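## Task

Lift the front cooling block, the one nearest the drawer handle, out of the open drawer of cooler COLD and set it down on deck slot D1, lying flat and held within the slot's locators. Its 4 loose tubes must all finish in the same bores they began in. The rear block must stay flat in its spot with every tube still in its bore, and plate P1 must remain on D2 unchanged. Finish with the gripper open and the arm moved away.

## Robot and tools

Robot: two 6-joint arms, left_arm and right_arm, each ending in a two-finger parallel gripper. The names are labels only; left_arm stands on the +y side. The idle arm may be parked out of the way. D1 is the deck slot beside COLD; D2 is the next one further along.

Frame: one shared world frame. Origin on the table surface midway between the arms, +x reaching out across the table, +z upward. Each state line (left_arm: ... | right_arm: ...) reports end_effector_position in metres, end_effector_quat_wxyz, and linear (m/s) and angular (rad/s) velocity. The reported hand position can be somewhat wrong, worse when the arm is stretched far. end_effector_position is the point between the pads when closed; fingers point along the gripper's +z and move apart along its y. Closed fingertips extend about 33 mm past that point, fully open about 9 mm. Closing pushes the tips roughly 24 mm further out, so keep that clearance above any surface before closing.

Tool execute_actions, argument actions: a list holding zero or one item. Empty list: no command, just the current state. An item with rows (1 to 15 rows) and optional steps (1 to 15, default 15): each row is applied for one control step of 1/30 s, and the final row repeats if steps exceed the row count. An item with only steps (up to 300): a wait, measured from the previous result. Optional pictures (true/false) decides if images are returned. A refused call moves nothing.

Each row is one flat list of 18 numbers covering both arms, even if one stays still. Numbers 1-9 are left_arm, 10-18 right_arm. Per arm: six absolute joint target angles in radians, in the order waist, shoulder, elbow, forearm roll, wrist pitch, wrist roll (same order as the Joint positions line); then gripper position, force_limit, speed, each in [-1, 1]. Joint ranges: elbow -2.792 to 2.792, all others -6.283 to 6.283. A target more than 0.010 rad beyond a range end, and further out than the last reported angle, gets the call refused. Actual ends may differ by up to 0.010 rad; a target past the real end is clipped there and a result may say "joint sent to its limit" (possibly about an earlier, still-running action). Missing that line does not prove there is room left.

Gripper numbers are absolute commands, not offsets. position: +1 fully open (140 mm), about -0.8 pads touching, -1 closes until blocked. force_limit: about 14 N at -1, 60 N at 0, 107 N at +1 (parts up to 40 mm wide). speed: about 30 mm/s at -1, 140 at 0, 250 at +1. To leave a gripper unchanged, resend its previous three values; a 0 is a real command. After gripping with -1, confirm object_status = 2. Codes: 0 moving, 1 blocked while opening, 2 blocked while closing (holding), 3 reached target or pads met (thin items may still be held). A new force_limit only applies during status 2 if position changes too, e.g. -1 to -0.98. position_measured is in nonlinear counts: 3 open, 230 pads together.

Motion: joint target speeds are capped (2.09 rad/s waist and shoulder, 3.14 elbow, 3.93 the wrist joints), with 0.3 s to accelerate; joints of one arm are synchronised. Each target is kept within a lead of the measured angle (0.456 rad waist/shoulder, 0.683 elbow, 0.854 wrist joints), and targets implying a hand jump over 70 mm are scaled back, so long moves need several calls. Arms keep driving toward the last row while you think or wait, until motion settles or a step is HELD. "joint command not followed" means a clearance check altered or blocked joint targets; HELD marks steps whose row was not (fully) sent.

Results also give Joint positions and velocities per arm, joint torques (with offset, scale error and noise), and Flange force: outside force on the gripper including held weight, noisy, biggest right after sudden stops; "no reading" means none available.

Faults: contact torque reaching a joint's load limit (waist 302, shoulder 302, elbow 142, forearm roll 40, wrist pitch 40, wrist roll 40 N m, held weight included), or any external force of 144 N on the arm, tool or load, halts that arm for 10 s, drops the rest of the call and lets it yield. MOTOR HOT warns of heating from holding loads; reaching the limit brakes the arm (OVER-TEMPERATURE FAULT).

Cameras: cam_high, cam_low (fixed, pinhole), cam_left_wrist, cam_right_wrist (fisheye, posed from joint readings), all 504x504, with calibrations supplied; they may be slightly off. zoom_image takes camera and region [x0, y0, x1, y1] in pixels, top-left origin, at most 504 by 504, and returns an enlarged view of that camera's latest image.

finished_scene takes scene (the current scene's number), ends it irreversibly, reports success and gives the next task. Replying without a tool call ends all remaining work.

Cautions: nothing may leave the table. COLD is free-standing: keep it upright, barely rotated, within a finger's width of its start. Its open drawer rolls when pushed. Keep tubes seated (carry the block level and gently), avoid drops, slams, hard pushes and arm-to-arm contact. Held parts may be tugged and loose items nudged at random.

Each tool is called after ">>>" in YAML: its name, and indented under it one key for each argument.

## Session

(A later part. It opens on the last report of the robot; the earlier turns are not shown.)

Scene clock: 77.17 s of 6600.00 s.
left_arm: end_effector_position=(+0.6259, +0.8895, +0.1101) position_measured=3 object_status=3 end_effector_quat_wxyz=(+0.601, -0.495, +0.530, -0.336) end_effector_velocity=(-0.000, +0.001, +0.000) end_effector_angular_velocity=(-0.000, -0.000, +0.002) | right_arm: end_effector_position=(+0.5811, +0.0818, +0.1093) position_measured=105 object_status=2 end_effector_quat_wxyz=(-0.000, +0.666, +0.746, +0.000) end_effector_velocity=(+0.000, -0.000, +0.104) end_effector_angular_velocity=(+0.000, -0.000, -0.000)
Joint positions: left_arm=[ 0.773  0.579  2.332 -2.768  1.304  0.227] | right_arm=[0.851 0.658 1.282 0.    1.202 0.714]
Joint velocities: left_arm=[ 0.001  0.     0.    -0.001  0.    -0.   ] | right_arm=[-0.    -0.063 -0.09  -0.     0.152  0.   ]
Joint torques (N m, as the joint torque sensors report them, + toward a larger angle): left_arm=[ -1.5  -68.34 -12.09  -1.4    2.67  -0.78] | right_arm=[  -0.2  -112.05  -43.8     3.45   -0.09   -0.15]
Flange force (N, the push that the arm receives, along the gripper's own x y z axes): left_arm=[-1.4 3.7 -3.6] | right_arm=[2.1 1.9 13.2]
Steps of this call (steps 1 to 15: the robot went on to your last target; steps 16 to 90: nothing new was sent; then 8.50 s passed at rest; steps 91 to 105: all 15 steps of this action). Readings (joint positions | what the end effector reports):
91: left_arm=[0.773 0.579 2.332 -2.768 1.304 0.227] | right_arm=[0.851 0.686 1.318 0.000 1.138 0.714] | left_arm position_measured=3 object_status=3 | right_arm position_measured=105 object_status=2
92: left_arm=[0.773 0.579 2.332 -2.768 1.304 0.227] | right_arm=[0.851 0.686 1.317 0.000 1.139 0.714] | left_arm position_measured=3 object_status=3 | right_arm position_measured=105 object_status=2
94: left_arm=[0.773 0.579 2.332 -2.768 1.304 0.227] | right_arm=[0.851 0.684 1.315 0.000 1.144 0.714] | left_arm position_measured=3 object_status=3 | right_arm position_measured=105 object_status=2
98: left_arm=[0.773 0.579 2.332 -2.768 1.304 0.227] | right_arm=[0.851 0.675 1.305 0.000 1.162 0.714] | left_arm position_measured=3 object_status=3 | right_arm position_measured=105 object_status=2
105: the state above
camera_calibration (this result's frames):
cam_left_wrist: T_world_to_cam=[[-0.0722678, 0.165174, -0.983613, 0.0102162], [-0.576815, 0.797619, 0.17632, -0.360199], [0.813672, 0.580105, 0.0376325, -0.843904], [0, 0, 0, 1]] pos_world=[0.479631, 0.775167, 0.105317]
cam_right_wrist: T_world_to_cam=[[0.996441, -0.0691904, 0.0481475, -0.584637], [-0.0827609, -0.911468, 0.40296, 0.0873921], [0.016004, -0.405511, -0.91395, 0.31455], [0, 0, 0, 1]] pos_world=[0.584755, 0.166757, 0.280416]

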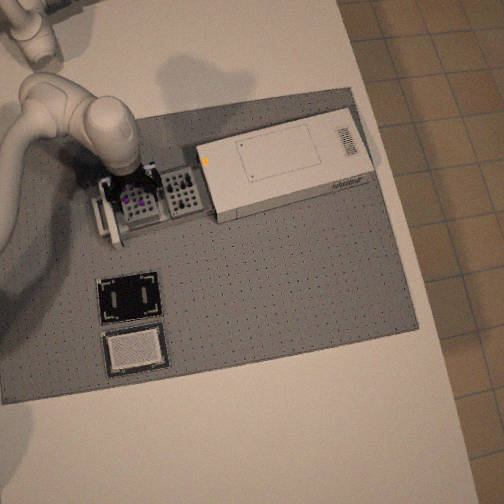

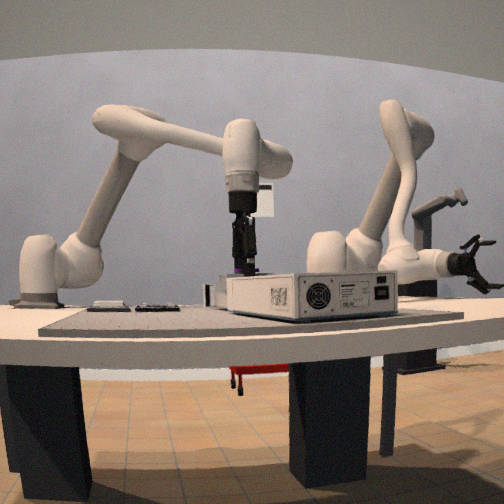

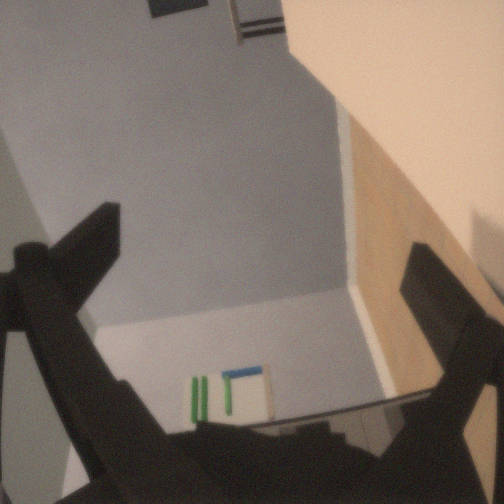

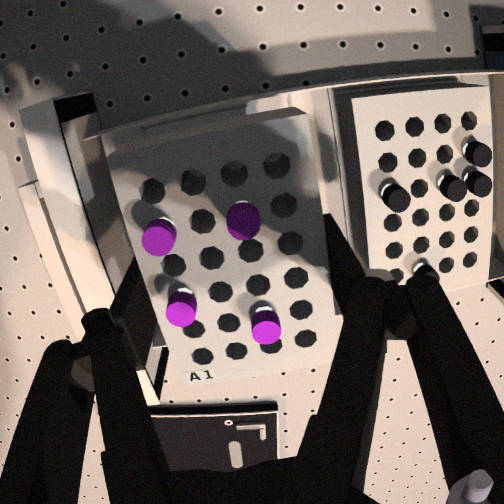

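>>> execute_actions:
  actions:
    - {"rows":[[0.773,0.579,2.332,-2.768,1.304,0.227,1,0,0,0.8508,0.6520,1.2735,0,1.2161,0.714,-1,0.7,-0.8],[0.773,0.579,2.332,-2.768,1.304,0.227,1,0,0,0.8508,0.6500,1.2703,0,1.2213,0.714,-1,0.7,-0.8],[0.773,0.579,2.332,-2.768,1.304,0.227,1,0,0,0.8508,0.6472,1.2657,0,1.2287,0.714,-1,0.7,-0.8],[0.773,0.579,2.332,-2.768,1.304,0.227,1,0,0,0.8508,0.6439,1.2603,0,1.2374,0.714,-1,0.7,-0.8],[0.773,0.579,2.332,-2.768,1.304,0.227,1,0,0,0.8508,0.6407,1.2549,0,1.246,0.714,-1,0.7,-0.8],[0.773,0.579,2.332,-2.768,1.304,0.227,1,0,0,0.8508,0.6375,1.2494,0,1.2547,0.714,-1,0.7,-0.8],[0.773,0.579,2.332,-2.768,1.304,0.227,1,0,0,0.8508,0.6343,1.244,0,1.2633,0.714,-1,0.7,-0.8],[0.773,0.579,2.332,-2.768,1.304,0.227,1,0,0,0.8508,0.6315,1.2375,0,1.2726,0.714,-1,0.7,-0.8],[0.773,0.579,2.332,-2.768,1.304,0.227,1,0,0,0.8508,0.6287,1.2311,0,1.2818,0.714,-1,0.7,-0.8],[0.773,0.579,2.332,-2.768,1.304,0.227,1,0,0,0.8508,0.6259,1.2246,0,1.2911,0.714,-1,0.7,-0.8],[0.773,0.579,2.332,-2.768,1.304,0.227,1,0,0,0.8508,0.6231,1.2182,0,1.3003,0.714,-1,0.7,-0.8],[0.773,0.579,2.332,-2.768,1.304,0.227,1,0,0,0.8508,0.6203,1.2117,0,1.3096,0.714,-1,0.7,-0.8],[0.773,0.579,2.332,-2.768,1.304,0.227,1,0,0,0.8508,0.618,1.2064,0,1.3172,0.714,-1,0.7,-0.8],[0.773,0.579,2.332,-2.768,1.304,0.227,1,0,0,0.8508,0.6166,1.2031,0,1.3219,0.714,-1,0.7,-0.8],[0.773,0.579,2.332,-2.768,1.304,0.227,1,0,0,0.8508,0.6157,1.201,0,1.3249,0.714,-1,0.7,-0.8]],"steps":15}
  pictures: false

>>> execute_actions:
  actions:
    - {"steps":10}

Scene clock: 86.53 s of 6600.00 s.
left_arm: end_effector_position=(+0.6259, +0.8895, +0.1101) position_measured=3 object_status=3 end_effector_quat_wxyz=(+0.601, -0.495, +0.530, -0.336) end_effector_velocity=(-0.000, +0.000, +0.001) end_effector_angular_velocity=(+0.001, -0.001, -0.000) | right_arm: end_effector_position=(+0.5812, +0.0818, +0.1818) position_measured=105 object_status=2 end_effector_quat_wxyz=(+0.000, +0.666, +0.746, +0.000) end_effector_velocity=(-0.001, -0.001, +0.134) end_effector_angular_velocity=(+0.003, -0.003, +0.000)
Joint positions: left_arm=[ 0.773  0.579  2.332 -2.768  1.304  0.227] | right_arm=[ 0.851  0.619  1.21  -0.     1.312  0.714]
Joint velocities: left_arm=[ 0.001 -0.    -0.     0.001  0.001  0.   ] | right_arm=[ 0.    -0.063 -0.142  0.     0.202  0.   ]
Joint torques (N m, as the joint torque sensors report them, + toward a larger angle): left_arm=[  2.82 -69.37 -11.67  -1.43   2.61  -0.65] | right_arm=[  -0.25 -108.89  -42.69    3.32    0.24   -0.01]
Flange force (N, the push that the arm receives, along the gripper's own x y z axes): left_arm=[6.9 3.1 1.0] | right_arm=[6.5 6.9 13.9]
Steps of this call (steps 1 to 30: the robot went on to your last target; steps 31 to 90: nothing new was sent; then 5.87 s passed at rest; steps 91 to 105: all 15 steps of this action). Readings (joint positions | what the end effector reports):
91: left_arm=[0.773 0.579 2.332 -2.768 1.304 0.227] | right_arm=[0.851 0.653 1.276 -0.000 1.213 0.714] | left_arm position_measured=3 object_status=3 | right_arm position_measured=105 object_status=2
92: left_arm=[0.773 0.579 2.332 -2.768 1.304 0.227] | right_arm=[0.851 0.653 1.275 -0.000 1.214 0.714] | left_arm position_measured=3 object_status=3 | right_arm position_measured=105 object_status=2
94: left_arm=[0.773 0.579 2.332 -2.768 1.304 0.227] | right_arm=[0.851 0.650 1.270 -0.000 1.222 0.714] | left_arm position_measured=3 object_status=3 | right_arm position_measured=105 object_status=2
98: left_arm=[0.773 0.579 2.332 -2.768 1.304 0.227] | right_arm=[0.851 0.639 1.252 -0.000 1.251 0.714] | left_arm position_measured=3 object_status=3 | right_arm position_measured=105 object_status=2
105: the state above

Scene clock: 86.87 s of 6600.00 s.
left_arm: end_effector_position=(+0.6259, +0.8895, +0.1101) position_measured=3 object_status=3 end_effector_quat_wxyz=(+0.601, -0.495, +0.530, -0.336) end_effector_velocity=(-0.000, +0.000, +0.000) end_effector_angular_velocity=(-0.001, -0.001, +0.001) | right_arm: end_effector_position=(+0.5810, +0.0817, +0.1900) position_measured=105 object_status=2 end_effector_quat_wxyz=(+0.000, +0.666, +0.746, -0.000) end_effector_velocity=(+0.000, +0.000, -0.001) end_effector_angular_velocity=(-0.001, +0.001, -0.000)
Joint positions: left_arm=[ 0.773  0.579  2.332 -2.768  1.304  0.227] | right_arm=[ 0.851  0.616  1.201 -0.     1.325  0.714]
Joint velocities: left_arm=[ 0.     0.    -0.    -0.001  0.    -0.001] | right_arm=[-0.     0.002 -0.001  0.     0.001  0.   ]
Joint torques (N m, as the joint torque sensors report them, + toward a larger angle): left_arm=[  0.89 -69.91 -12.41  -1.23   2.89  -0.61] | right_arm=[   1.6  -114.75  -46.3     3.92    0.01   -0.17]
Flange force (N, the push that the arm receives, along the gripper's own x y z axes): left_arm=[4.5 5.0 -1.0] | right_arm=[4.4 7.3 13.4]
Steps of this call (steps 1 to 10: the robot went on to your last target). Readings (joint positions | what the end effector reports):
1: left_arm=[0.773 0.579 2.332 -2.768 1.304 0.227] | right_arm=[0.851 0.618 1.206 -0.000 1.318 0.714] | left_arm position_measured=3 object_status=3 | right_arm position_measured=105 object_status=2
2: left_arm=[0.773 0.579 2.332 -2.768 1.304 0.227] | right_arm=[0.851 0.617 1.203 -0.000 1.321 0.714] | left_arm position_measured=3 object_status=3 | right_arm position_measured=105 object_status=2
4: left_arm=[0.773 0.579 2.332 -2.768 1.304 0.227] | right_arm=[0.851 0.616 1.202 -0.000 1.324 0.714] | left_arm position_measured=3 object_status=3 | right_arm position_measured=105 object_status=2
8: left_arm=[0.773 0.579 2.332 -2.768 1.304 0.227] | right_arm=[0.851 0.616 1.201 -0.000 1.325 0.714] | left_arm position_measured=3 object_status=3 | right_arm position_measured=105 object_status=2
10: the state above
camera_calibration (this result's frames):
cam_left_wrist: T_world_to_cam=[[-0.0722678, 0.165174, -0.983613, 0.0102162], [-0.576815, 0.797619, 0.17632, -0.360199], [0.813672, 0.580105, 0.0376325, -0.843904], [0, 0, 0, 1]] pos_world=[0.479631, 0.775167, 0.105317]
cam_right_wrist: T_world_to_cam=[[0.996443, -0.0691487, 0.0481651, -0.588464], [-0.0827323, -0.911411, 0.403096, 0.0546832], [0.0160247, -0.405647, -0.91389, 0.388265], [0, 0, 0, 1]] pos_world=[0.584673, 0.166646, 0.361133]

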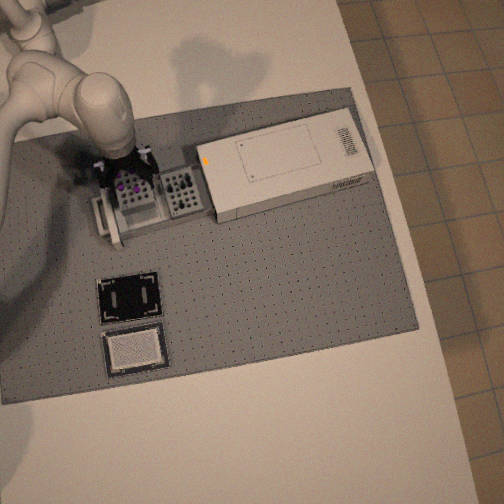

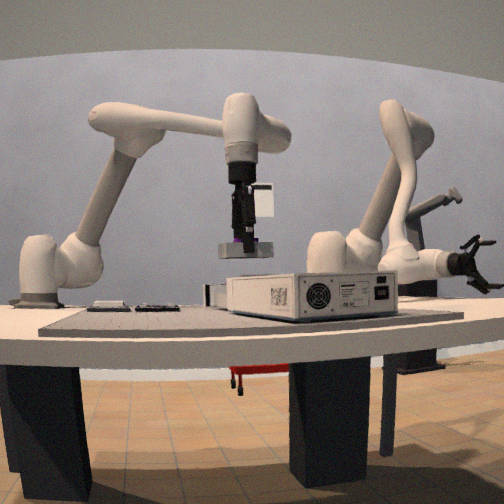

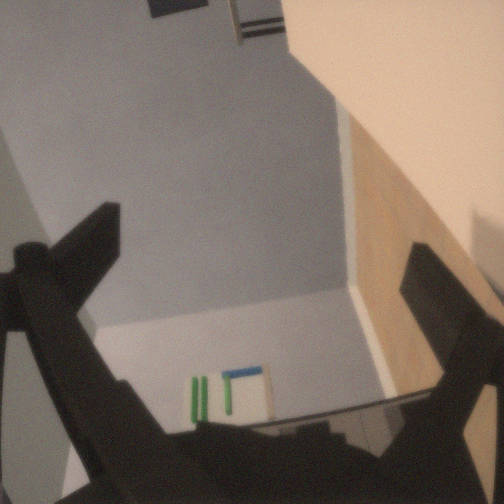

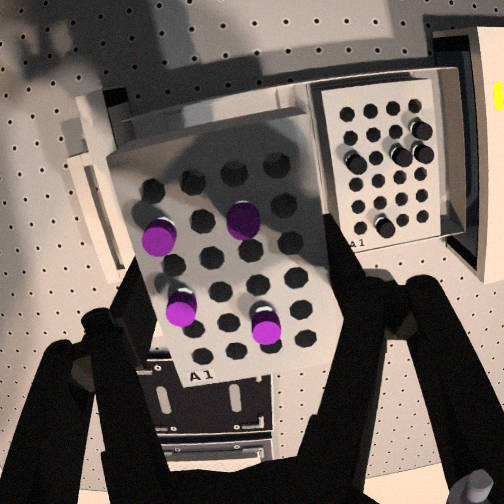

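>>> execute_actions:
  actions:
    - {"rows":[[0.773,0.579,2.332,-2.768,1.304,0.227,1,0,0,0.8474,0.6090,1.2110,0,1.3215,0.745,-1,0.7,-0.8],[0.773,0.579,2.332,-2.768,1.304,0.227,1,0,0,0.8474,0.6090,1.2110,0,1.3215,0.745,-1,0.7,-0.8],[0.773,0.579,2.332,-2.768,1.304,0.227,1,0,0,0.8405,0.5957,1.2311,0,1.3148,0.806,-1,0.7,-0.8],[0.773,0.579,2.332,-2.768,1.304,0.227,1,0,0,0.8405,0.5957,1.2311,0,1.3148,0.806,-1,0.7,-0.8],[0.773,0.579,2.332,-2.768,1.304,0.227,1,0,0,0.8301,0.5757,1.2613,0,1.3046,0.899,-1,0.7,-0.8],[0.773,0.579,2.332,-2.768,1.304,0.227,1,0,0,0.8301,0.5757,1.2613,0,1.3046,0.899,-1,0.7,-0.8],[0.773,0.579,2.332,-2.768,1.304,0.227,1,0,0,0.8163,0.5491,1.3014,0,1.2911,1.022,-1,0.7,-0.8],[0.773,0.579,2.332,-2.768,1.304,0.227,1,0,0,0.8163,0.5491,1.3014,0,1.2911,1.022,-1,0.7,-0.8],[0.773,0.579,2.332,-2.768,1.304,0.227,1,0,0,0.7991,0.5157,1.3517,0,1.2742,1.176,-1,0.7,-0.8],[0.773,0.579,2.332,-2.768,1.304,0.227,1,0,0,0.7991,0.5157,1.3517,0,1.2742,1.176,-1,0.7,-0.8],[0.773,0.579,2.332,-2.768,1.304,0.227,1,0,0,0.7818,0.4824,1.4019,0,1.2573,1.331,-1,0.7,-0.8],[0.773,0.579,2.332,-2.768,1.304,0.227,1,0,0,0.7818,0.4824,1.4019,0,1.2573,1.331,-1,0.7,-0.8],[0.773,0.579,2.332,-2.768,1.304,0.227,1,0,0,0.7646,0.4491,1.4521,0,1.2404,1.485,-1,0.7,-0.8],[0.773,0.579,2.332,-2.768,1.304,0.227,1,0,0,0.7646,0.4491,1.4521,0,1.2404,1.485,-1,0.7,-0.8]],"steps":14}
  pictures: false

>>> execute_actions:
  actions:
    - {"rows":[[0.773,0.579,2.332,-2.768,1.304,0.227,1,0,0,0.7474,0.4158,1.5023,0,1.2235,1.639,-1,0.7,-0.8],[0.773,0.579,2.332,-2.768,1.304,0.227,1,0,0,0.7474,0.4158,1.5023,0,1.2235,1.639,-1,0.7,-0.8],[0.773,0.579,2.332,-2.768,1.304,0.227,1,0,0,0.7301,0.3825,1.5525,0,1.2066,1.793,-1,0.7,-0.8],[0.773,0.579,2.332,-2.768,1.304,0.227,1,0,0,0.7301,0.3825,1.5525,0,1.2066,1.793,-1,0.7,-0.8],[0.773,0.579,2.332,-2.768,1.304,0.227,1,0,0,0.7129,0.3491,1.6028,0,1.1897,1.947,-1,0.7,-0.8],[0.773,0.579,2.332,-2.768,1.304,0.227,1,0,0,0.7129,0.3491,1.6028,0,1.1897,1.947,-1,0.7,-0.8],[0.773,0.579,2.332,-2.768,1.304,0.227,1,0,0,0.6991,0.3225,1.6429,0,1.1762,2.07,-1,0.7,-0.8],[0.773,0.579,2.332,-2.768,1.304,0.227,1,0,0,0.6991,0.3225,1.6429,0,1.1762,2.07,-1,0.7,-0.8],[0.773,0.579,2.332,-2.768,1.304,0.227,1,0,0,0.6887,0.3025,1.6731,0,1.166,2.163,-1,0.7,-0.8],[0.773,0.579,2.332,-2.768,1.304,0.227,1,0,0,0.6887,0.3025,1.6731,0,1.166,2.163,-1,0.7,-0.8],[0.773,0.579,2.332,-2.768,1.304,0.227,1,0,0,0.6818,0.2892,1.6932,0,1.1593,2.225,-1,0.7,-0.8],[0.773,0.579,2.332,-2.768,1.304,0.227,1,0,0,0.6818,0.2892,1.6932,0,1.1593,2.225,-1,0.7,-0.8],[0.773,0.579,2.332,-2.768,1.304,0.227,1,0,0,0.6784,0.2825,1.7032,0,1.1559,2.2554,-1,0.7,-0.8]],"steps":15}
  pictures: false

>>> execute_actions:
  actions:
    - {"steps":10}

Scene clock: 118.13 s of 6600.00 s.
left_arm: end_effector_position=(+0.6259, +0.8895, +0.1101) position_measured=3 object_status=3 end_effector_quat_wxyz=(+0.601, -0.495, +0.530, -0.336) end_effector_velocity=(-0.000, +0.001, +0.000) end_effector_angular_velocity=(+0.001, -0.001, +0.001) | right_arm: end_effector_position=(+0.5722, +0.0045, +0.1962) position_measured=105 object_status=2 end_effector_quat_wxyz=(-0.000, +0.842, +0.540, +0.000) end_effector_velocity=(-0.057, -0.316, +0.013) end_effector_angular_velocity=(-0.001, +0.001, -2.205)
Joint positions: left_arm=[ 0.773  0.579  2.332 -2.768  1.304  0.227] | right_arm=[0.796 0.51  1.36  0.    1.271 1.203]
Joint velocities: left_arm=[ 0.001  0.    -0.    -0.001  0.001  0.001] | right_arm=[-0.222 -0.43   0.649 -0.    -0.218  1.983]
Joint torques (N m, as the joint torque sensors report them, + toward a larger angle): left_arm=[ -0.42 -68.1  -11.95  -1.46   2.57  -0.3 ] | right_arm=[  -0.17 -110.28  -43.36    2.94    0.88    0.49]
Flange force (N, the push that the arm receives, along the gripper's own x y z axes): left_arm=[0.3 2.6 -2.6] | right_arm=[9.6 4.9 14.6]
Steps of this call (steps 1 to 30: the robot went on to your last target; steps 31 to 90: nothing new was sent; then 27.80 s passed at rest; steps 91 to 104: all 14 steps of this action). Readings (joint positions | what the end effector reports):
91: left_arm=[0.773 0.579 2.332 -2.768 1.304 0.227] | right_arm=[0.851 0.616 1.201 0.000 1.325 0.714] | left_arm position_measured=3 object_status=3 | right_arm position_measured=105 object_status=2
92: left_arm=[0.773 0.579 2.332 -2.768 1.304 0.227] | right_arm=[0.850 0.614 1.203 0.000 1.325 0.722] | left_arm position_measured=3 object_status=3 | right_arm position_measured=105 object_status=2
94: left_arm=[0.773 0.579 2.332 -2.768 1.304 0.227] | right_arm=[0.847 0.608 1.212 0.000 1.322 0.749] | left_arm position_measured=3 object_status=3 | right_arm position_measured=105 object_status=2
98: left_arm=[0.773 0.579 2.332 -2.768 1.304 0.227] | right_arm=[0.834 0.582 1.251 0.000 1.308 0.869] | left_arm position_measured=3 object_status=3 | right_arm position_measured=105 object_status=2
104: the state above

Scene clock: 118.63 s of 6600.00 s.
left_arm: end_effector_position=(+0.6259, +0.8895, +0.1101) position_measured=3 object_status=3 end_effector_quat_wxyz=(+0.601, -0.495, +0.530, -0.336) end_effector_velocity=(+0.001, -0.000, -0.000) end_effector_angular_velocity=(+0.000, +0.000, +0.000) | right_arm: end_effector_position=(+0.5237, -0.1497, +0.1913) position_measured=105 object_status=2 end_effector_quat_wxyz=(+0.000, +1.000, +0.023, +0.000) end_effector_velocity=(-0.078, -0.172, -0.019) end_effector_angular_velocity=(-0.000, +0.000, -1.237)
Joint positions: left_arm=[ 0.773  0.579  2.332 -2.768  1.304  0.227] | right_arm=[ 0.686  0.297  1.681 -0.     1.163  2.187]
Joint velocities: left_arm=[-0.001  0.    -0.001 -0.001 -0.001  0.   ] | right_arm=[-0.126 -0.243  0.365 -0.    -0.122  1.111]
Joint torques (N m, as the joint torque sensors report them, + toward a larger angle): left_arm=[  1.6  -66.97 -11.62  -1.29   2.77  -0.53] | right_arm=[  5.29 -73.62 -48.48   4.05  -0.74  -0.13]
Flange force (N, the push that the arm receives, along the gripper's own x y z axes): left_arm=[4.2 -1.4 -0.8] | right_arm=[4.4 1.8 15.4]
Steps of this call (steps 1 to 15: all 15 steps of this action). Readings (joint positions | what the end effector reports):
1: left_arm=[0.773 0.579 2.332 -2.768 1.304 0.227] | right_arm=[0.789 0.495 1.382 0.000 1.264 1.270] | left_arm position_measured=3 object_status=3 | right_arm position_measured=105 object_status=2
2: left_arm=[0.773 0.579 2.332 -2.768 1.304 0.227] | right_arm=[0.781 0.481 1.405 0.000 1.256 1.339] | left_arm position_measured=3 object_status=3 | right_arm position_measured=105 object_status=2
4: left_arm=[0.773 0.579 2.332 -2.768 1.304 0.227] | right_arm=[0.765 0.450 1.451 0.000 1.241 1.480] | left_arm position_measured=3 object_status=3 | right_arm position_measured=105 object_status=2
8: left_arm=[0.773 0.579 2.332 -2.768 1.304 0.227] | right_arm=[0.733 0.388 1.544 0.000 1.209 1.767] | left_arm position_measured=3 object_status=3 | right_arm position_measured=105 object_status=2
15: the state above

Scene clock: 118.97 s of 6600.00 s.
left_arm: end_effector_position=(+0.6259, +0.8895, +0.1101) position_measured=3 object_status=3 end_effector_quat_wxyz=(+0.601, -0.495, +0.530, -0.336) end_effector_velocity=(-0.000, +0.000, +0.000) end_effector_angular_velocity=(+0.000, -0.000, -0.000) | right_arm: end_effector_position=(+0.5189, -0.1601, +0.1900) position_measured=105 object_status=2 end_effector_quat_wxyz=(+0.000, +1.000, -0.015, -0.000) end_effector_velocity=(-0.001, -0.001, -0.000) end_effector_angular_velocity=(-0.001, +0.001, -0.001)
Joint positions: left_arm=[ 0.773  0.579  2.332 -2.768  1.304  0.227] | right_arm=[ 0.678  0.283  1.703 -0.     1.156  2.255]
Joint velocities: left_arm=[ 0.    -0.    -0.     0.001 -0.    -0.   ] | right_arm=[-0.    -0.001  0.002  0.     0.001  0.001]
Joint torques (N m, as the joint torque sensors report them, + toward a larger angle): left_arm=[  2.23 -68.96 -11.91  -1.36   2.47  -0.36] | right_arm=[  3.4  -78.12 -43.43   3.72  -0.14   0.41]
Flange force (N, the push that the arm receives, along the gripper's own x y z axes): left_arm=[6.2 2.9 -0.1] | right_arm=[8.2 0.0 12.8]
Steps of this call (steps 1 to 10: the robot went on to your last target). Readings (joint positions | what the end effector reports):
1: left_arm=[0.773 0.579 2.332 -2.768 1.304 0.227] | right_arm=[0.682 0.290 1.691 -0.000 1.160 2.219] | left_arm position_measured=3 object_status=3 | right_arm position_measured=105 object_status=2
2: left_arm=[0.773 0.579 2.332 -2.768 1.304 0.227] | right_arm=[0.680 0.286 1.698 -0.000 1.158 2.240] | left_arm position_measured=3 object_status=3 | right_arm position_measured=105 object_status=2
4: left_arm=[0.773 0.579 2.332 -2.768 1.304 0.227] | right_arm=[0.679 0.283 1.703 -0.000 1.156 2.253] | left_arm position_measured=3 object_status=3 | right_arm position_measured=105 object_status=2
8: left_arm=[0.773 0.579 2.332 -2.768 1.304 0.227] | right_arm=[0.678 0.283 1.703 -0.000 1.156 2.255] | left_arm position_measured=3 object_status=3 | right_arm position_measured=105 object_status=2
10: the state above
camera_calibration (this result's frames):
cam_left_wrist: T_world_to_cam=[[-0.0722679, 0.165174, -0.983613, 0.0102162], [-0.576815, 0.797619, 0.17632, -0.360199], [0.813672, 0.580105, 0.0376324, -0.843904], [0, 0, 0, 1]] pos_world=[0.479631, 0.775167, 0.105317]
cam_right_wrist: T_world_to_cam=[[-0.210367, -0.976434, 0.0481911, -0.0623526], [-0.890361, 0.211714, 0.403032, 0.428051], [-0.403737, 0.041877, -0.913916, 0.580687], [0, 0, 0, 1]] pos_world=[0.602448, -0.175825, 0.361185]

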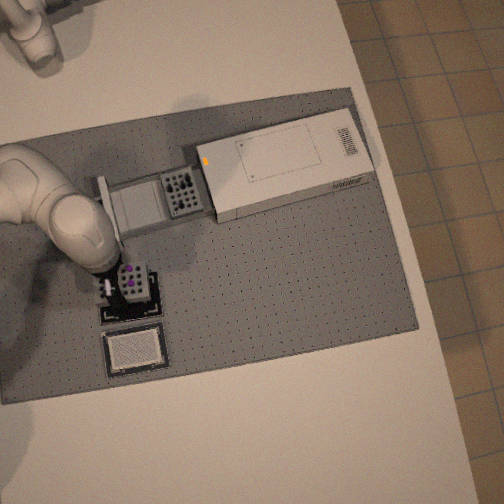

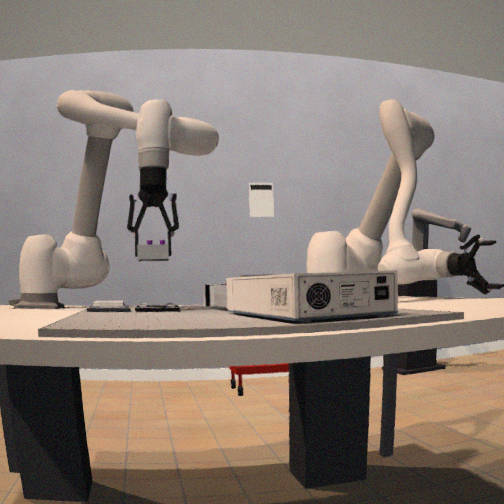

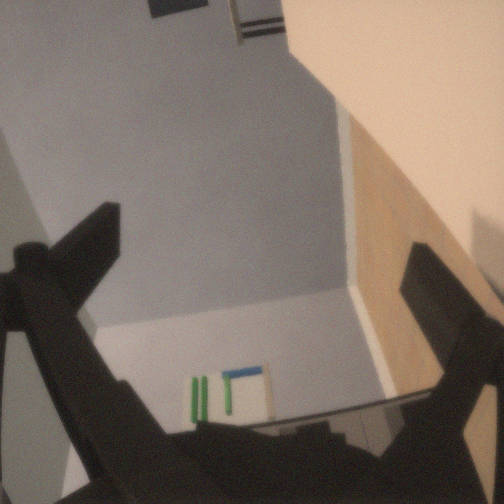

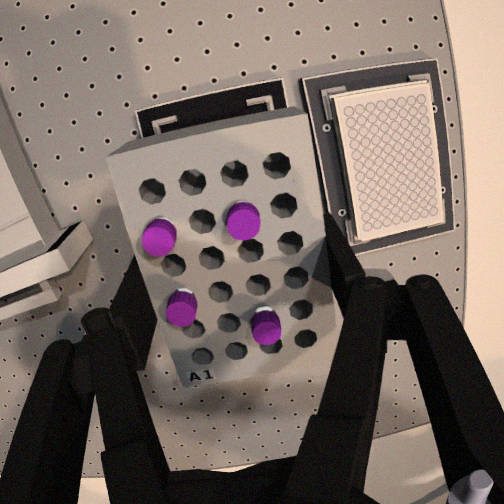

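>>> execute_actions:
  actions:
    - {"rows":[[0.773,0.579,2.332,-2.768,1.304,0.227,1,0,0,0.6784,0.2864,1.7079,0,1.1473,2.2554,-1,0.7,-0.8],[0.773,0.579,2.332,-2.768,1.304,0.227,1,0,0,0.6784,0.2904,1.7126,0,1.1386,2.2554,-1,0.7,-0.8],[0.773,0.579,2.332,-2.768,1.304,0.227,1,0,0,0.6784,0.2983,1.722,0,1.1213,2.2554,-1,0.7,-0.8],[0.773,0.579,2.332,-2.768,1.304,0.227,1,0,0,0.6784,0.3061,1.7313,0,1.1042,2.2554,-1,0.7,-0.8],[0.773,0.579,2.332,-2.768,1.304,0.227,1,0,0,0.6784,0.314,1.7407,0,1.0869,2.2554,-1,0.7,-0.8],[0.773,0.579,2.332,-2.768,1.304,0.227,1,0,0,0.6784,0.3219,1.7501,0,1.0696,2.2554,-1,0.7,-0.8],[0.773,0.579,2.332,-2.768,1.304,0.227,1,0,0,0.6784,0.3298,1.7595,0,1.0523,2.2554,-1,0.7,-0.8],[0.773,0.579,2.332,-2.768,1.304,0.227,1,0,0,0.6784,0.3377,1.7689,0,1.035,2.2554,-1,0.7,-0.8],[0.773,0.579,2.332,-2.768,1.304,0.227,1,0,0,0.6784,0.3455,1.7782,0,1.0179,2.2554,-1,0.7,-0.8],[0.773,0.579,2.332,-2.768,1.304,0.227,1,0,0,0.6784,0.3534,1.7876,0,1.0006,2.2554,-1,0.7,-0.8],[0.773,0.579,2.332,-2.768,1.304,0.227,1,0,0,0.6784,0.3574,1.7923,0,0.9919,2.2554,-1,0.7,-0.8],[0.773,0.579,2.332,-2.768,1.304,0.227,1,0,0,0.6784,0.3613,1.797,0,0.9833,2.2554,-1,0.7,-0.8]],"steps":15}
  pictures: false

>>> execute_actions:
  actions:
    - {"steps":8}

>>> zoom_image:
  camera: "cam_right_wrist"
  region: [60, 30, 380, 220]

>>> zoom_image:
  camera: "cam_low"
  region: [80, 250, 230, 330]

Scene clock: 128.10 s of 6600.00 s.
left_arm: end_effector_position=(+0.6259, +0.8895, +0.1101) position_measured=3 object_status=3 end_effector_quat_wxyz=(+0.601, -0.495, +0.530, -0.336) end_effector_velocity=(+0.000, +0.001, +0.001) end_effector_angular_velocity=(+0.002, -0.001, +0.000) | right_arm: end_effector_position=(+0.5190, -0.1601, +0.0923) position_measured=105 object_status=2 end_effector_quat_wxyz=(+0.000, +1.000, -0.015, -0.000) end_effector_velocity=(+0.001, +0.001, -0.048) end_effector_angular_velocity=(+0.007, -0.009, -0.000)
Joint positions: left_arm=[ 0.773  0.579  2.332 -2.768  1.304  0.227] | right_arm=[0.678 0.36  1.795 0.    0.988 2.255]
Joint velocities: left_arm=[ 0.    -0.    -0.001 -0.     0.     0.001] | right_arm=[-0.     0.04   0.044  0.    -0.096 -0.   ]
Joint torques (N m, as the joint torque sensors report them, + toward a larger angle): left_arm=[  0.08 -69.3  -11.51  -1.27   2.56  -0.54] | right_arm=[   3.44 -104.98  -51.26    4.85   -0.16    0.07]
Flange force (N, the push that the arm receives, along the gripper's own x y z axes): left_arm=[2.3 4.7 -0.7] | right_arm=[5.7 -1.0 18.7]
Steps of this call (steps 1 to 30: the robot went on to your last target; steps 31 to 90: nothing new was sent; then 5.63 s passed at rest; steps 91 to 105: all 15 steps of this action). Readings (joint positions | what the end effector reports):
91: left_arm=[0.773 0.579 2.332 -2.768 1.304 0.227] | right_arm=[0.678 0.283 1.703 0.000 1.156 2.255] | left_arm position_measured=3 object_status=3 | right_arm position_measured=105 object_status=2
92: left_arm=[0.773 0.579 2.332 -2.768 1.304 0.227] | right_arm=[0.678 0.284 1.705 0.000 1.153 2.255] | left_arm position_measured=3 object_status=3 | right_arm position_measured=105 object_status=2
94: left_arm=[0.773 0.579 2.332 -2.768 1.304 0.227] | right_arm=[0.678 0.290 1.713 0.000 1.139 2.255] | left_arm position_measured=3 object_status=3 | right_arm position_measured=105 object_status=2
98: left_arm=[0.773 0.579 2.332 -2.768 1.304 0.227] | right_arm=[0.678 0.316 1.744 0.000 1.082 2.255] | left_arm position_measured=3 object_status=3 | right_arm position_measured=105 object_status=2
105: the state above

Scene clock: 128.37 s of 6600.00 s.
left_arm: end_effector_position=(+0.6259, +0.8895, +0.1101) position_measured=3 object_status=3 end_effector_quat_wxyz=(+0.601, -0.495, +0.530, -0.336) end_effector_velocity=(-0.000, +0.000, +0.000) end_effector_angular_velocity=(-0.001, -0.000, -0.000) | right_arm: end_effector_position=(+0.5189, -0.1601, +0.0902) position_measured=105 object_status=2 end_effector_quat_wxyz=(-0.000, +1.000, -0.015, +0.000) end_effector_velocity=(-0.001, -0.000, -0.001) end_effector_angular_velocity=(-0.001, +0.000, +0.001)
Joint positions: left_arm=[ 0.773  0.579  2.332 -2.768  1.304  0.227] | right_arm=[0.678 0.361 1.797 0.    0.983 2.255]
Joint velocities: left_arm=[ 0.001 -0.    -0.     0.001 -0.    -0.001] | right_arm=[ 0.001 -0.     0.002 -0.    -0.001 -0.   ]
Joint torques (N m, as the joint torque sensors report them, + toward a larger angle): left_arm=[  1.17 -69.4  -11.46  -1.42   2.74  -0.38] | right_arm=[  1.28 -82.63 -40.14   3.06   0.06   0.56]
Flange force (N, the push that the arm receives, along the gripper's own x y z axes): left_arm=[3.4 4.1 0.2] | right_arm=[4.7 -0.9 14.6]
Steps of this call (steps 1 to 8: the robot went on to your last target). Readings (joint positions | what the end effector reports):
1: left_arm=[0.773 0.579 2.332 -2.768 1.304 0.227] | right_arm=[0.678 0.360 1.796 0.000 0.985 2.255] | left_arm position_measured=3 object_status=3 | right_arm position_measured=105 object_status=2
2: left_arm=[0.773 0.579 2.332 -2.768 1.304 0.227] | right_arm=[0.678 0.361 1.796 0.000 0.984 2.255] | left_arm position_measured=3 object_status=3 | right_arm position_measured=105 object_status=2
4: left_arm=[0.773 0.579 2.332 -2.768 1.304 0.227] | right_arm=[0.678 0.361 1.797 0.000 0.984 2.255] | left_arm position_measured=3 object_status=3 | right_arm position_measured=105 object_status=2
8: the state above
camera_calibration (this result's frames):
cam_left_wrist: T_world_to_cam=[[-0.0722679, 0.165173, -0.983613, 0.0102163], [-0.576815, 0.797619, 0.17632, -0.360199], [0.813672, 0.580105, 0.0376323, -0.843904], [0, 0, 0, 1]] pos_world=[0.479631, 0.775167, 0.105317]
cam_right_wrist: T_world_to_cam=[[-0.210513, -0.976407, 0.0480935, -0.0574329], [-0.890339, 0.211809, 0.40303, 0.46833], [-0.403708, 0.0420236, -0.913922, 0.489419], [0, 0, 0, 1]] pos_world=[0.602464, -0.175841, 0.261302]

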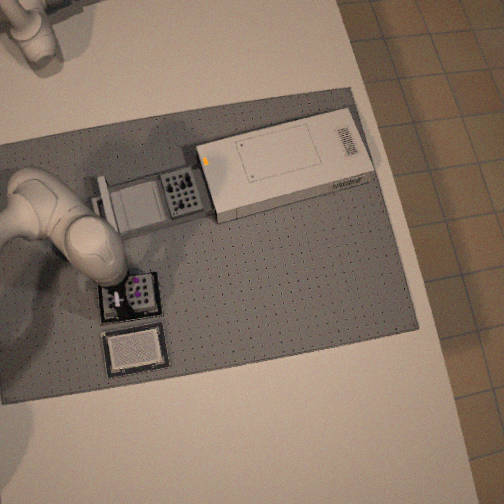

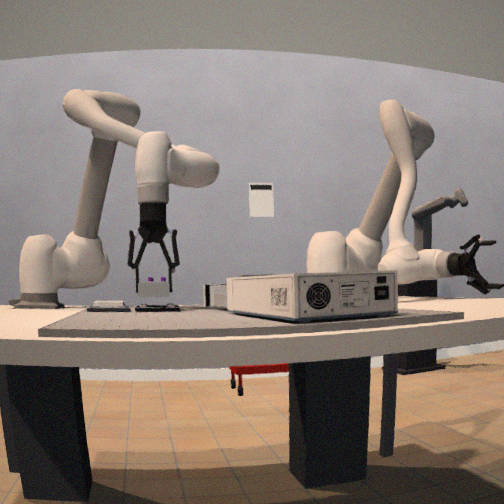

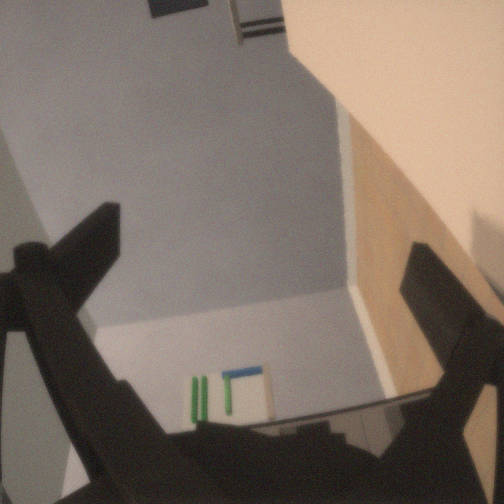

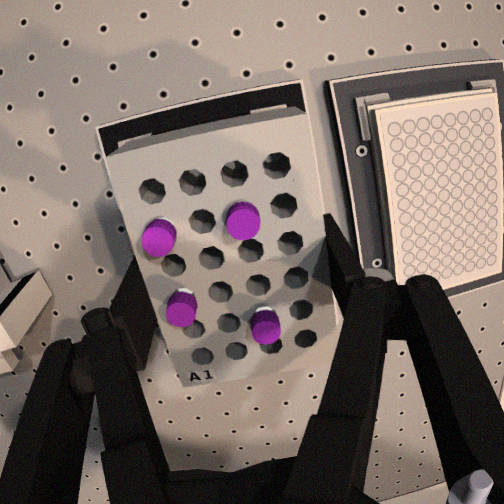

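Region (60, 30, 380, 220) of cam_right_wrist's 504x504 image, scaled by 1.575, with more detail than that image has; it fills the top 299 rows of this view, and the rest is white.

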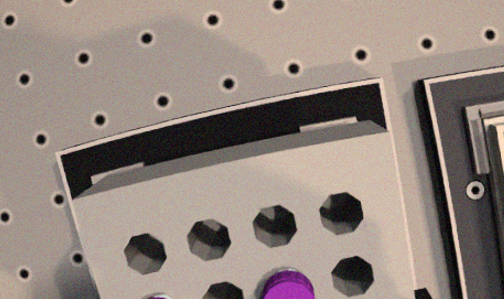

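Region (80, 250, 230, 330) of cam_low's 504x504 image, scaled by 3.360, with more detail than that image has; it fills the top 269 rows of this view, and the rest is white.

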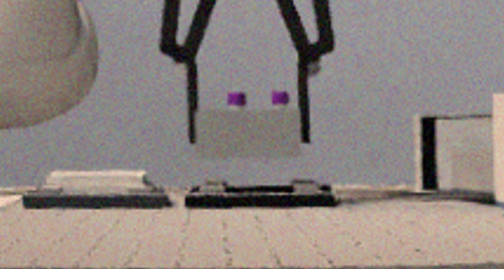

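>>> execute_actions:
  actions:
    - {"rows":[[0.773,0.579,2.332,-2.768,1.304,0.227,1,0,0,0.681,0.3635,1.7989,0,0.9792,2.255,-1,0.7,-0.8],[0.773,0.579,2.332,-2.768,1.304,0.227,1,0,0,0.684,0.3658,1.8008,0,0.975,2.2546,-1,0.7,-0.8],[0.773,0.579,2.332,-2.768,1.304,0.227,1,0,0,0.687,0.368,1.8026,0,0.971,2.2542,-1,0.7,-0.8],[0.773,0.579,2.332,-2.768,1.304,0.227,1,0,0,0.6898,0.3703,1.8045,0,0.9668,2.2538,-1,0.7,-0.8],[0.773,0.579,2.332,-2.768,1.304,0.227,1,0,0,0.6898,0.3725,1.8064,0,0.9627,2.2538,-1,0.7,-0.8]],"steps":15}

>>> zoom_image:
  camera: "cam_right_wrist"
  region: [60, 30, 380, 220]

>>> zoom_image:
  camera: "cam_low"
  region: [110, 260, 200, 320]

>>> zoom_image:
  camera: "cam_high"
  region: [80, 260, 190, 340]

Scene clock: 143.40 s of 6600.00 s.
left_arm: end_effector_position=(+0.6259, +0.8895, +0.1101) position_measured=3 object_status=3 end_effector_quat_wxyz=(+0.601, -0.495, +0.530, -0.336) end_effector_velocity=(+0.000, -0.000, +0.000) end_effector_angular_velocity=(+0.000, -0.000, -0.001) | right_arm: end_effector_position=(+0.5138, -0.1542, +0.0781) position_measured=105 object_status=2 end_effector_quat_wxyz=(+0.000, +1.000, -0.008, +0.000) end_effector_velocity=(+0.001, +0.001, +0.001) end_effector_angular_velocity=(+0.002, -0.002, +0.001)
Joint positions: left_arm=[ 0.773  0.579  2.332 -2.768  1.304  0.227] | right_arm=[ 0.69   0.372  1.806 -0.     0.963  2.254]
Joint velocities: left_arm=[-0.     0.     0.     0.001  0.001 -0.   ] | right_arm=[ 0.001 -0.001 -0.001  0.    -0.001 -0.001]
Joint torques (N m, as the joint torque sensors report them, + toward a larger angle): left_arm=[  0.43 -68.16 -12.77  -1.52   2.76  -0.68] | right_arm=[  3.46 -85.12 -38.     3.3   -0.09  -0.01]
Flange force (N, the push that the arm receives, along the gripper's own x y z axes): left_arm=[2.8 1.6 -3.4] | right_arm=[10.6 -2.9 15.0]
Steps of this call (steps 1 to 15: the robot went on to your last target; steps 16 to 90: nothing new was sent; then 11.53 s passed at rest; steps 91 to 105: all 15 steps of this action). Readings (joint positions | what the end effector reports):
91: left_arm=[0.773 0.579 2.332 -2.768 1.304 0.227] | right_arm=[0.678 0.361 1.797 -0.000 0.983 2.255] | left_arm position_measured=3 object_status=3 | right_arm position_measured=105 object_status=2
92: left_arm=[0.773 0.579 2.332 -2.768 1.304 0.227] | right_arm=[0.679 0.362 1.798 -0.000 0.982 2.255] | left_arm position_measured=3 object_status=3 | right_arm position_measured=105 object_status=2
94: left_arm=[0.773 0.579 2.332 -2.768 1.304 0.227] | right_arm=[0.683 0.365 1.801 -0.000 0.976 2.255] | left_arm position_measured=3 object_status=3 | right_arm position_measured=105 object_status=2
98: left_arm=[0.773 0.579 2.332 -2.768 1.304 0.227] | right_arm=[0.689 0.372 1.806 -0.000 0.964 2.254] | left_arm position_measured=3 object_status=3 | right_arm position_measured=105 object_status=2
105: the state above
camera_calibration (this result's frames):
cam_left_wrist: T_world_to_cam=[[-0.072268, 0.165173, -0.983613, 0.0102163], [-0.576815, 0.797619, 0.17632, -0.360199], [0.813672, 0.580105, 0.0376323, -0.843904], [0, 0, 0, 1]] pos_world=[0.479631, 0.775167, 0.105317]
cam_right_wrist: T_world_to_cam=[[-0.197793, -0.97906, 0.0481608, -0.0591172], [-0.89302, 0.200236, 0.403015, 0.467001], [-0.404219, 0.0367051, -0.913925, 0.475554], [0, 0, 0, 1]] pos_world=[0.597576, -0.168845, 0.24926]

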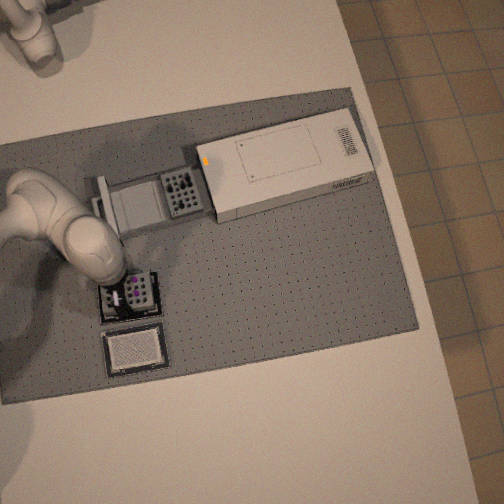

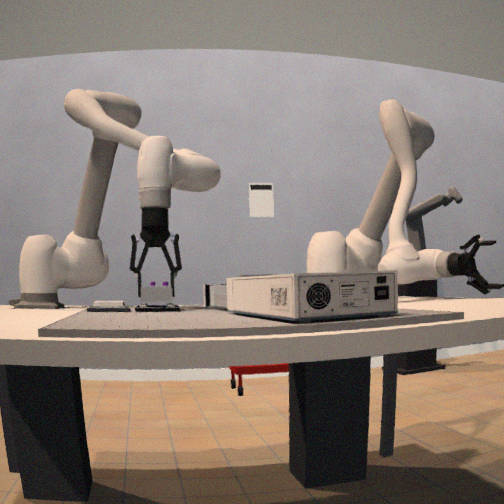

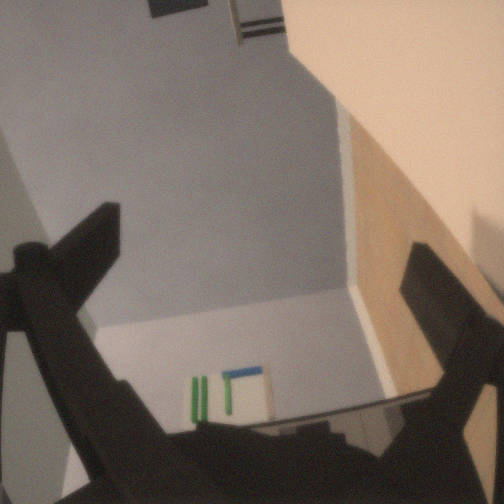

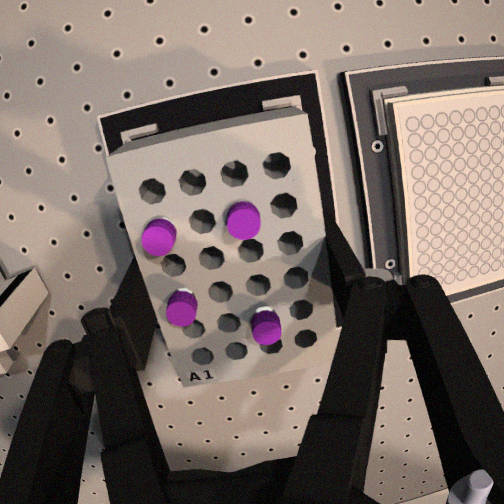

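Region (60, 30, 380, 220) of cam_right_wrist's 504x504 image, scaled by 1.575, with more detail than that image has; it fills the top 299 rows of this view, and the rest is white.

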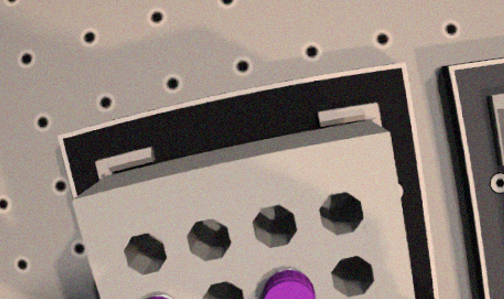

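Region (110, 260, 200, 320) of cam_low's 504x504 image, scaled by 5.600, with more detail than that image has.

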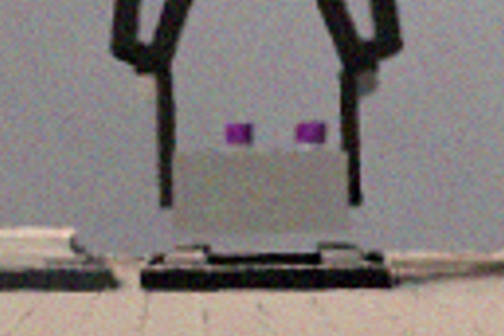

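Region (80, 260, 190, 340) of cam_high's 504x504 image, scaled by 4.582, with more detail than that image has; it fills the top 367 rows of this view, and the rest is white.

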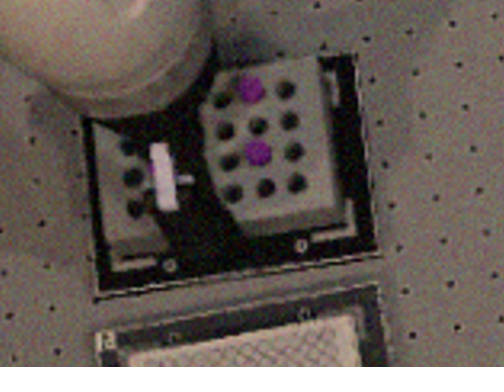

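>>> execute_actions:
  actions:
    - {"rows":[[0.773,0.579,2.332,-2.768,1.304,0.227,1,0,0,0.6898,0.3745,1.8064,0,0.9607,2.2538,-1,0.7,-0.8],[0.773,0.579,2.332,-2.768,1.304,0.227,1,0,0,0.6898,0.3765,1.8064,0,0.9587,2.2538,-1,0.7,-0.8],[0.773,0.579,2.332,-2.768,1.304,0.227,1,0,0,0.6898,0.378,1.807,0,0.9566,2.2538,-1,0.7,-0.8],[0.773,0.579,2.332,-2.768,1.304,0.227,1,0,0,0.6898,0.379,1.8075,0,0.9551,2.2538,-1,0.7,-0.8],[0.773,0.579,2.332,-2.768,1.304,0.227,1,0,0,0.6898,0.38,1.808,0,0.9536,2.2538,-1,0.7,-0.8],[0.773,0.579,2.332,-2.768,1.304,0.227,1,0,0,0.6898,0.381,1.8086,0,0.952,2.2538,-1,0.7,-0.8],[0.773,0.579,2.332,-2.768,1.304,0.227,1,0,0,0.6898,0.382,1.8092,0,0.9504,2.2538,-1,0.7,-0.8],[0.773,0.579,2.332,-2.768,1.304,0.227,1,0,0,0.6898,0.3832,1.81,0,0.9484,2.2538,-1,0.7,-0.8],[0.773,0.579,2.332,-2.768,1.304,0.227,1,0,0,0.6898,0.3843,1.8107,0,0.9466,2.2538,-1,0.7,-0.8]],"steps":15}

>>> zoom_image:
  camera: "cam_low"
  region: [110, 260, 200, 320]

>>> zoom_image:
  camera: "cam_high"
  region: [80, 260, 190, 340]

Scene clock: 160.60 s of 6600.00 s.
left_arm: end_effector_position=(+0.6259, +0.8895, +0.1101) position_measured=3 object_status=3 end_effector_quat_wxyz=(+0.601, -0.495, +0.530, -0.336) end_effector_velocity=(-0.000, +0.000, +0.000) end_effector_angular_velocity=(+0.000, +0.000, -0.000) | right_arm: end_effector_position=(+0.5150, -0.1532, +0.0682) position_measured=105 object_status=2 end_effector_quat_wxyz=(+0.000, +1.000, -0.008, -0.000) end_effector_velocity=(+0.000, +0.001, -0.001) end_effector_angular_velocity=(+0.001, -0.001, +0.001)
Joint positions: left_arm=[ 0.773  0.579  2.332 -2.768  1.304  0.227] | right_arm=[0.69  0.384 1.811 0.    0.947 2.254]
Joint velocities: left_arm=[ 0.001 -0.    -0.     0.001 -0.     0.   ] | right_arm=[ 0.     0.002  0.     0.    -0.003 -0.001]
Joint torques (N m, as the joint torque sensors report them, + toward a larger angle): left_arm=[  0.82 -70.9  -12.13  -1.25   2.66  -0.57] | right_arm=[ -5.3  -66.61 -37.87   1.81  -4.58  -0.19]
Flange force (N, the push that the arm receives, along the gripper's own x y z axes): left_arm=[4.6 7.4 -0.3] | right_arm=[-15.0 2.7 -10.8]
Steps of this call (steps 1 to 15: the robot went on to your last target; steps 16 to 90: nothing new was sent; then 13.70 s passed at rest; steps 91 to 105: all 15 steps of this action). Readings (joint positions | what the end effector reports):
91: left_arm=[0.773 0.579 2.332 -2.768 1.304 0.227] | right_arm=[0.690 0.373 1.806 0.000 0.963 2.254] | left_arm position_measured=3 object_status=3 | right_arm position_measured=105 object_status=2
92: left_arm=[0.773 0.579 2.332 -2.768 1.304 0.227] | right_arm=[0.690 0.373 1.806 0.000 0.962 2.254] | left_arm position_measured=3 object_status=3 | right_arm position_measured=105 object_status=2
94: left_arm=[0.773 0.579 2.332 -2.768 1.304 0.227] | right_arm=[0.690 0.376 1.807 0.000 0.959 2.254] | left_arm position_measured=3 object_status=3 | right_arm position_measured=105 object_status=2
98: left_arm=[0.773 0.579 2.332 -2.768 1.304 0.227] | right_arm=[0.690 0.381 1.809 0.000 0.952 2.254] | left_arm position_measured=3 object_status=3 | right_arm position_measured=105 object_status=2
105: the state above
camera_calibration (this result's frames):
cam_left_wrist: T_world_to_cam=[[-0.072268, 0.165173, -0.983613, 0.0102163], [-0.576815, 0.797619, 0.17632, -0.360198], [0.813672, 0.580105, 0.0376323, -0.843904], [0, 0, 0, 1]] pos_world=[0.479631, 0.775167, 0.105317]
cam_right_wrist: T_world_to_cam=[[-0.197755, -0.979066, 0.0482041, -0.0574597], [-0.892977, 0.200214, 0.403121, 0.471795], [-0.404333, 0.0366739, -0.913876, 0.467], [0, 0, 0, 1]] pos_world=[0.598763, -0.167843, 0.239359]

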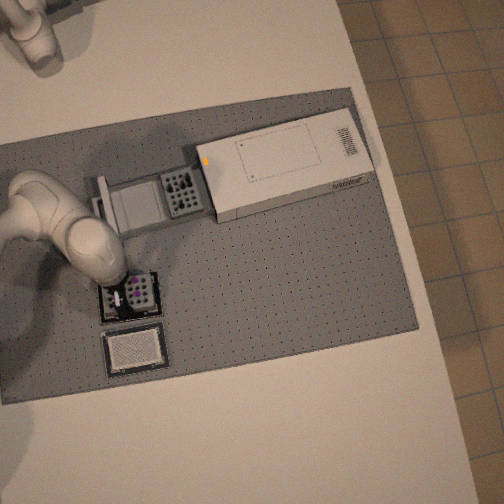

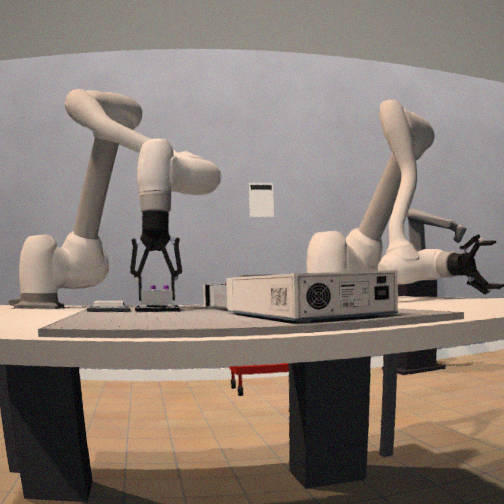

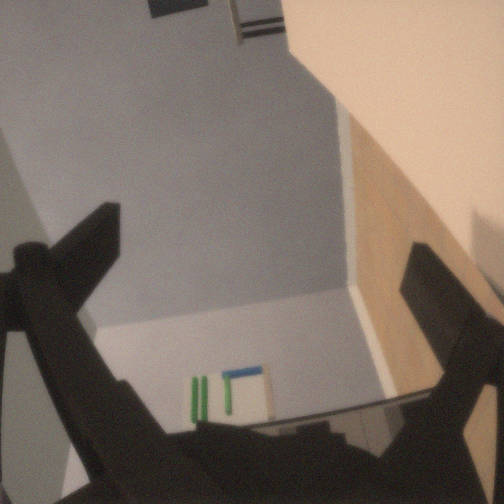

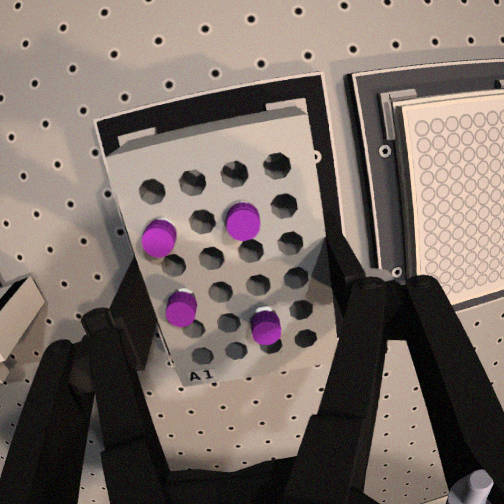

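Region (110, 260, 200, 320) of cam_low's 504x504 image, scaled by 5.600, with more detail than that image has.

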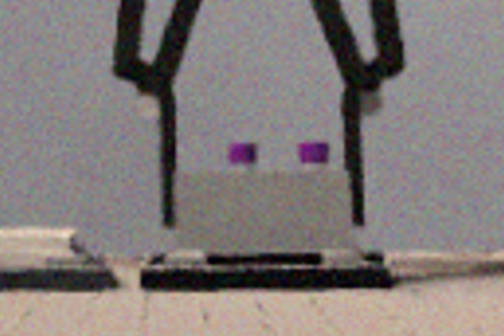

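Region (80, 260, 190, 340) of cam_high's 504x504 image, scaled by 4.582, with more detail than that image has; it fills the top 367 rows of this view, and the rest is white.

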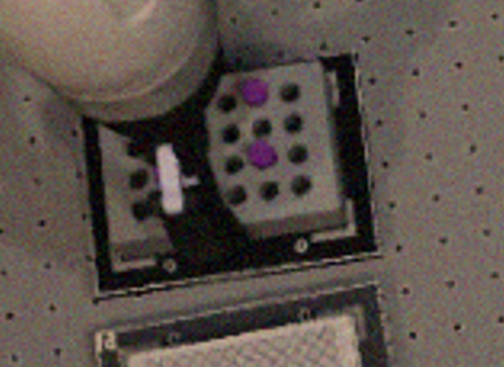

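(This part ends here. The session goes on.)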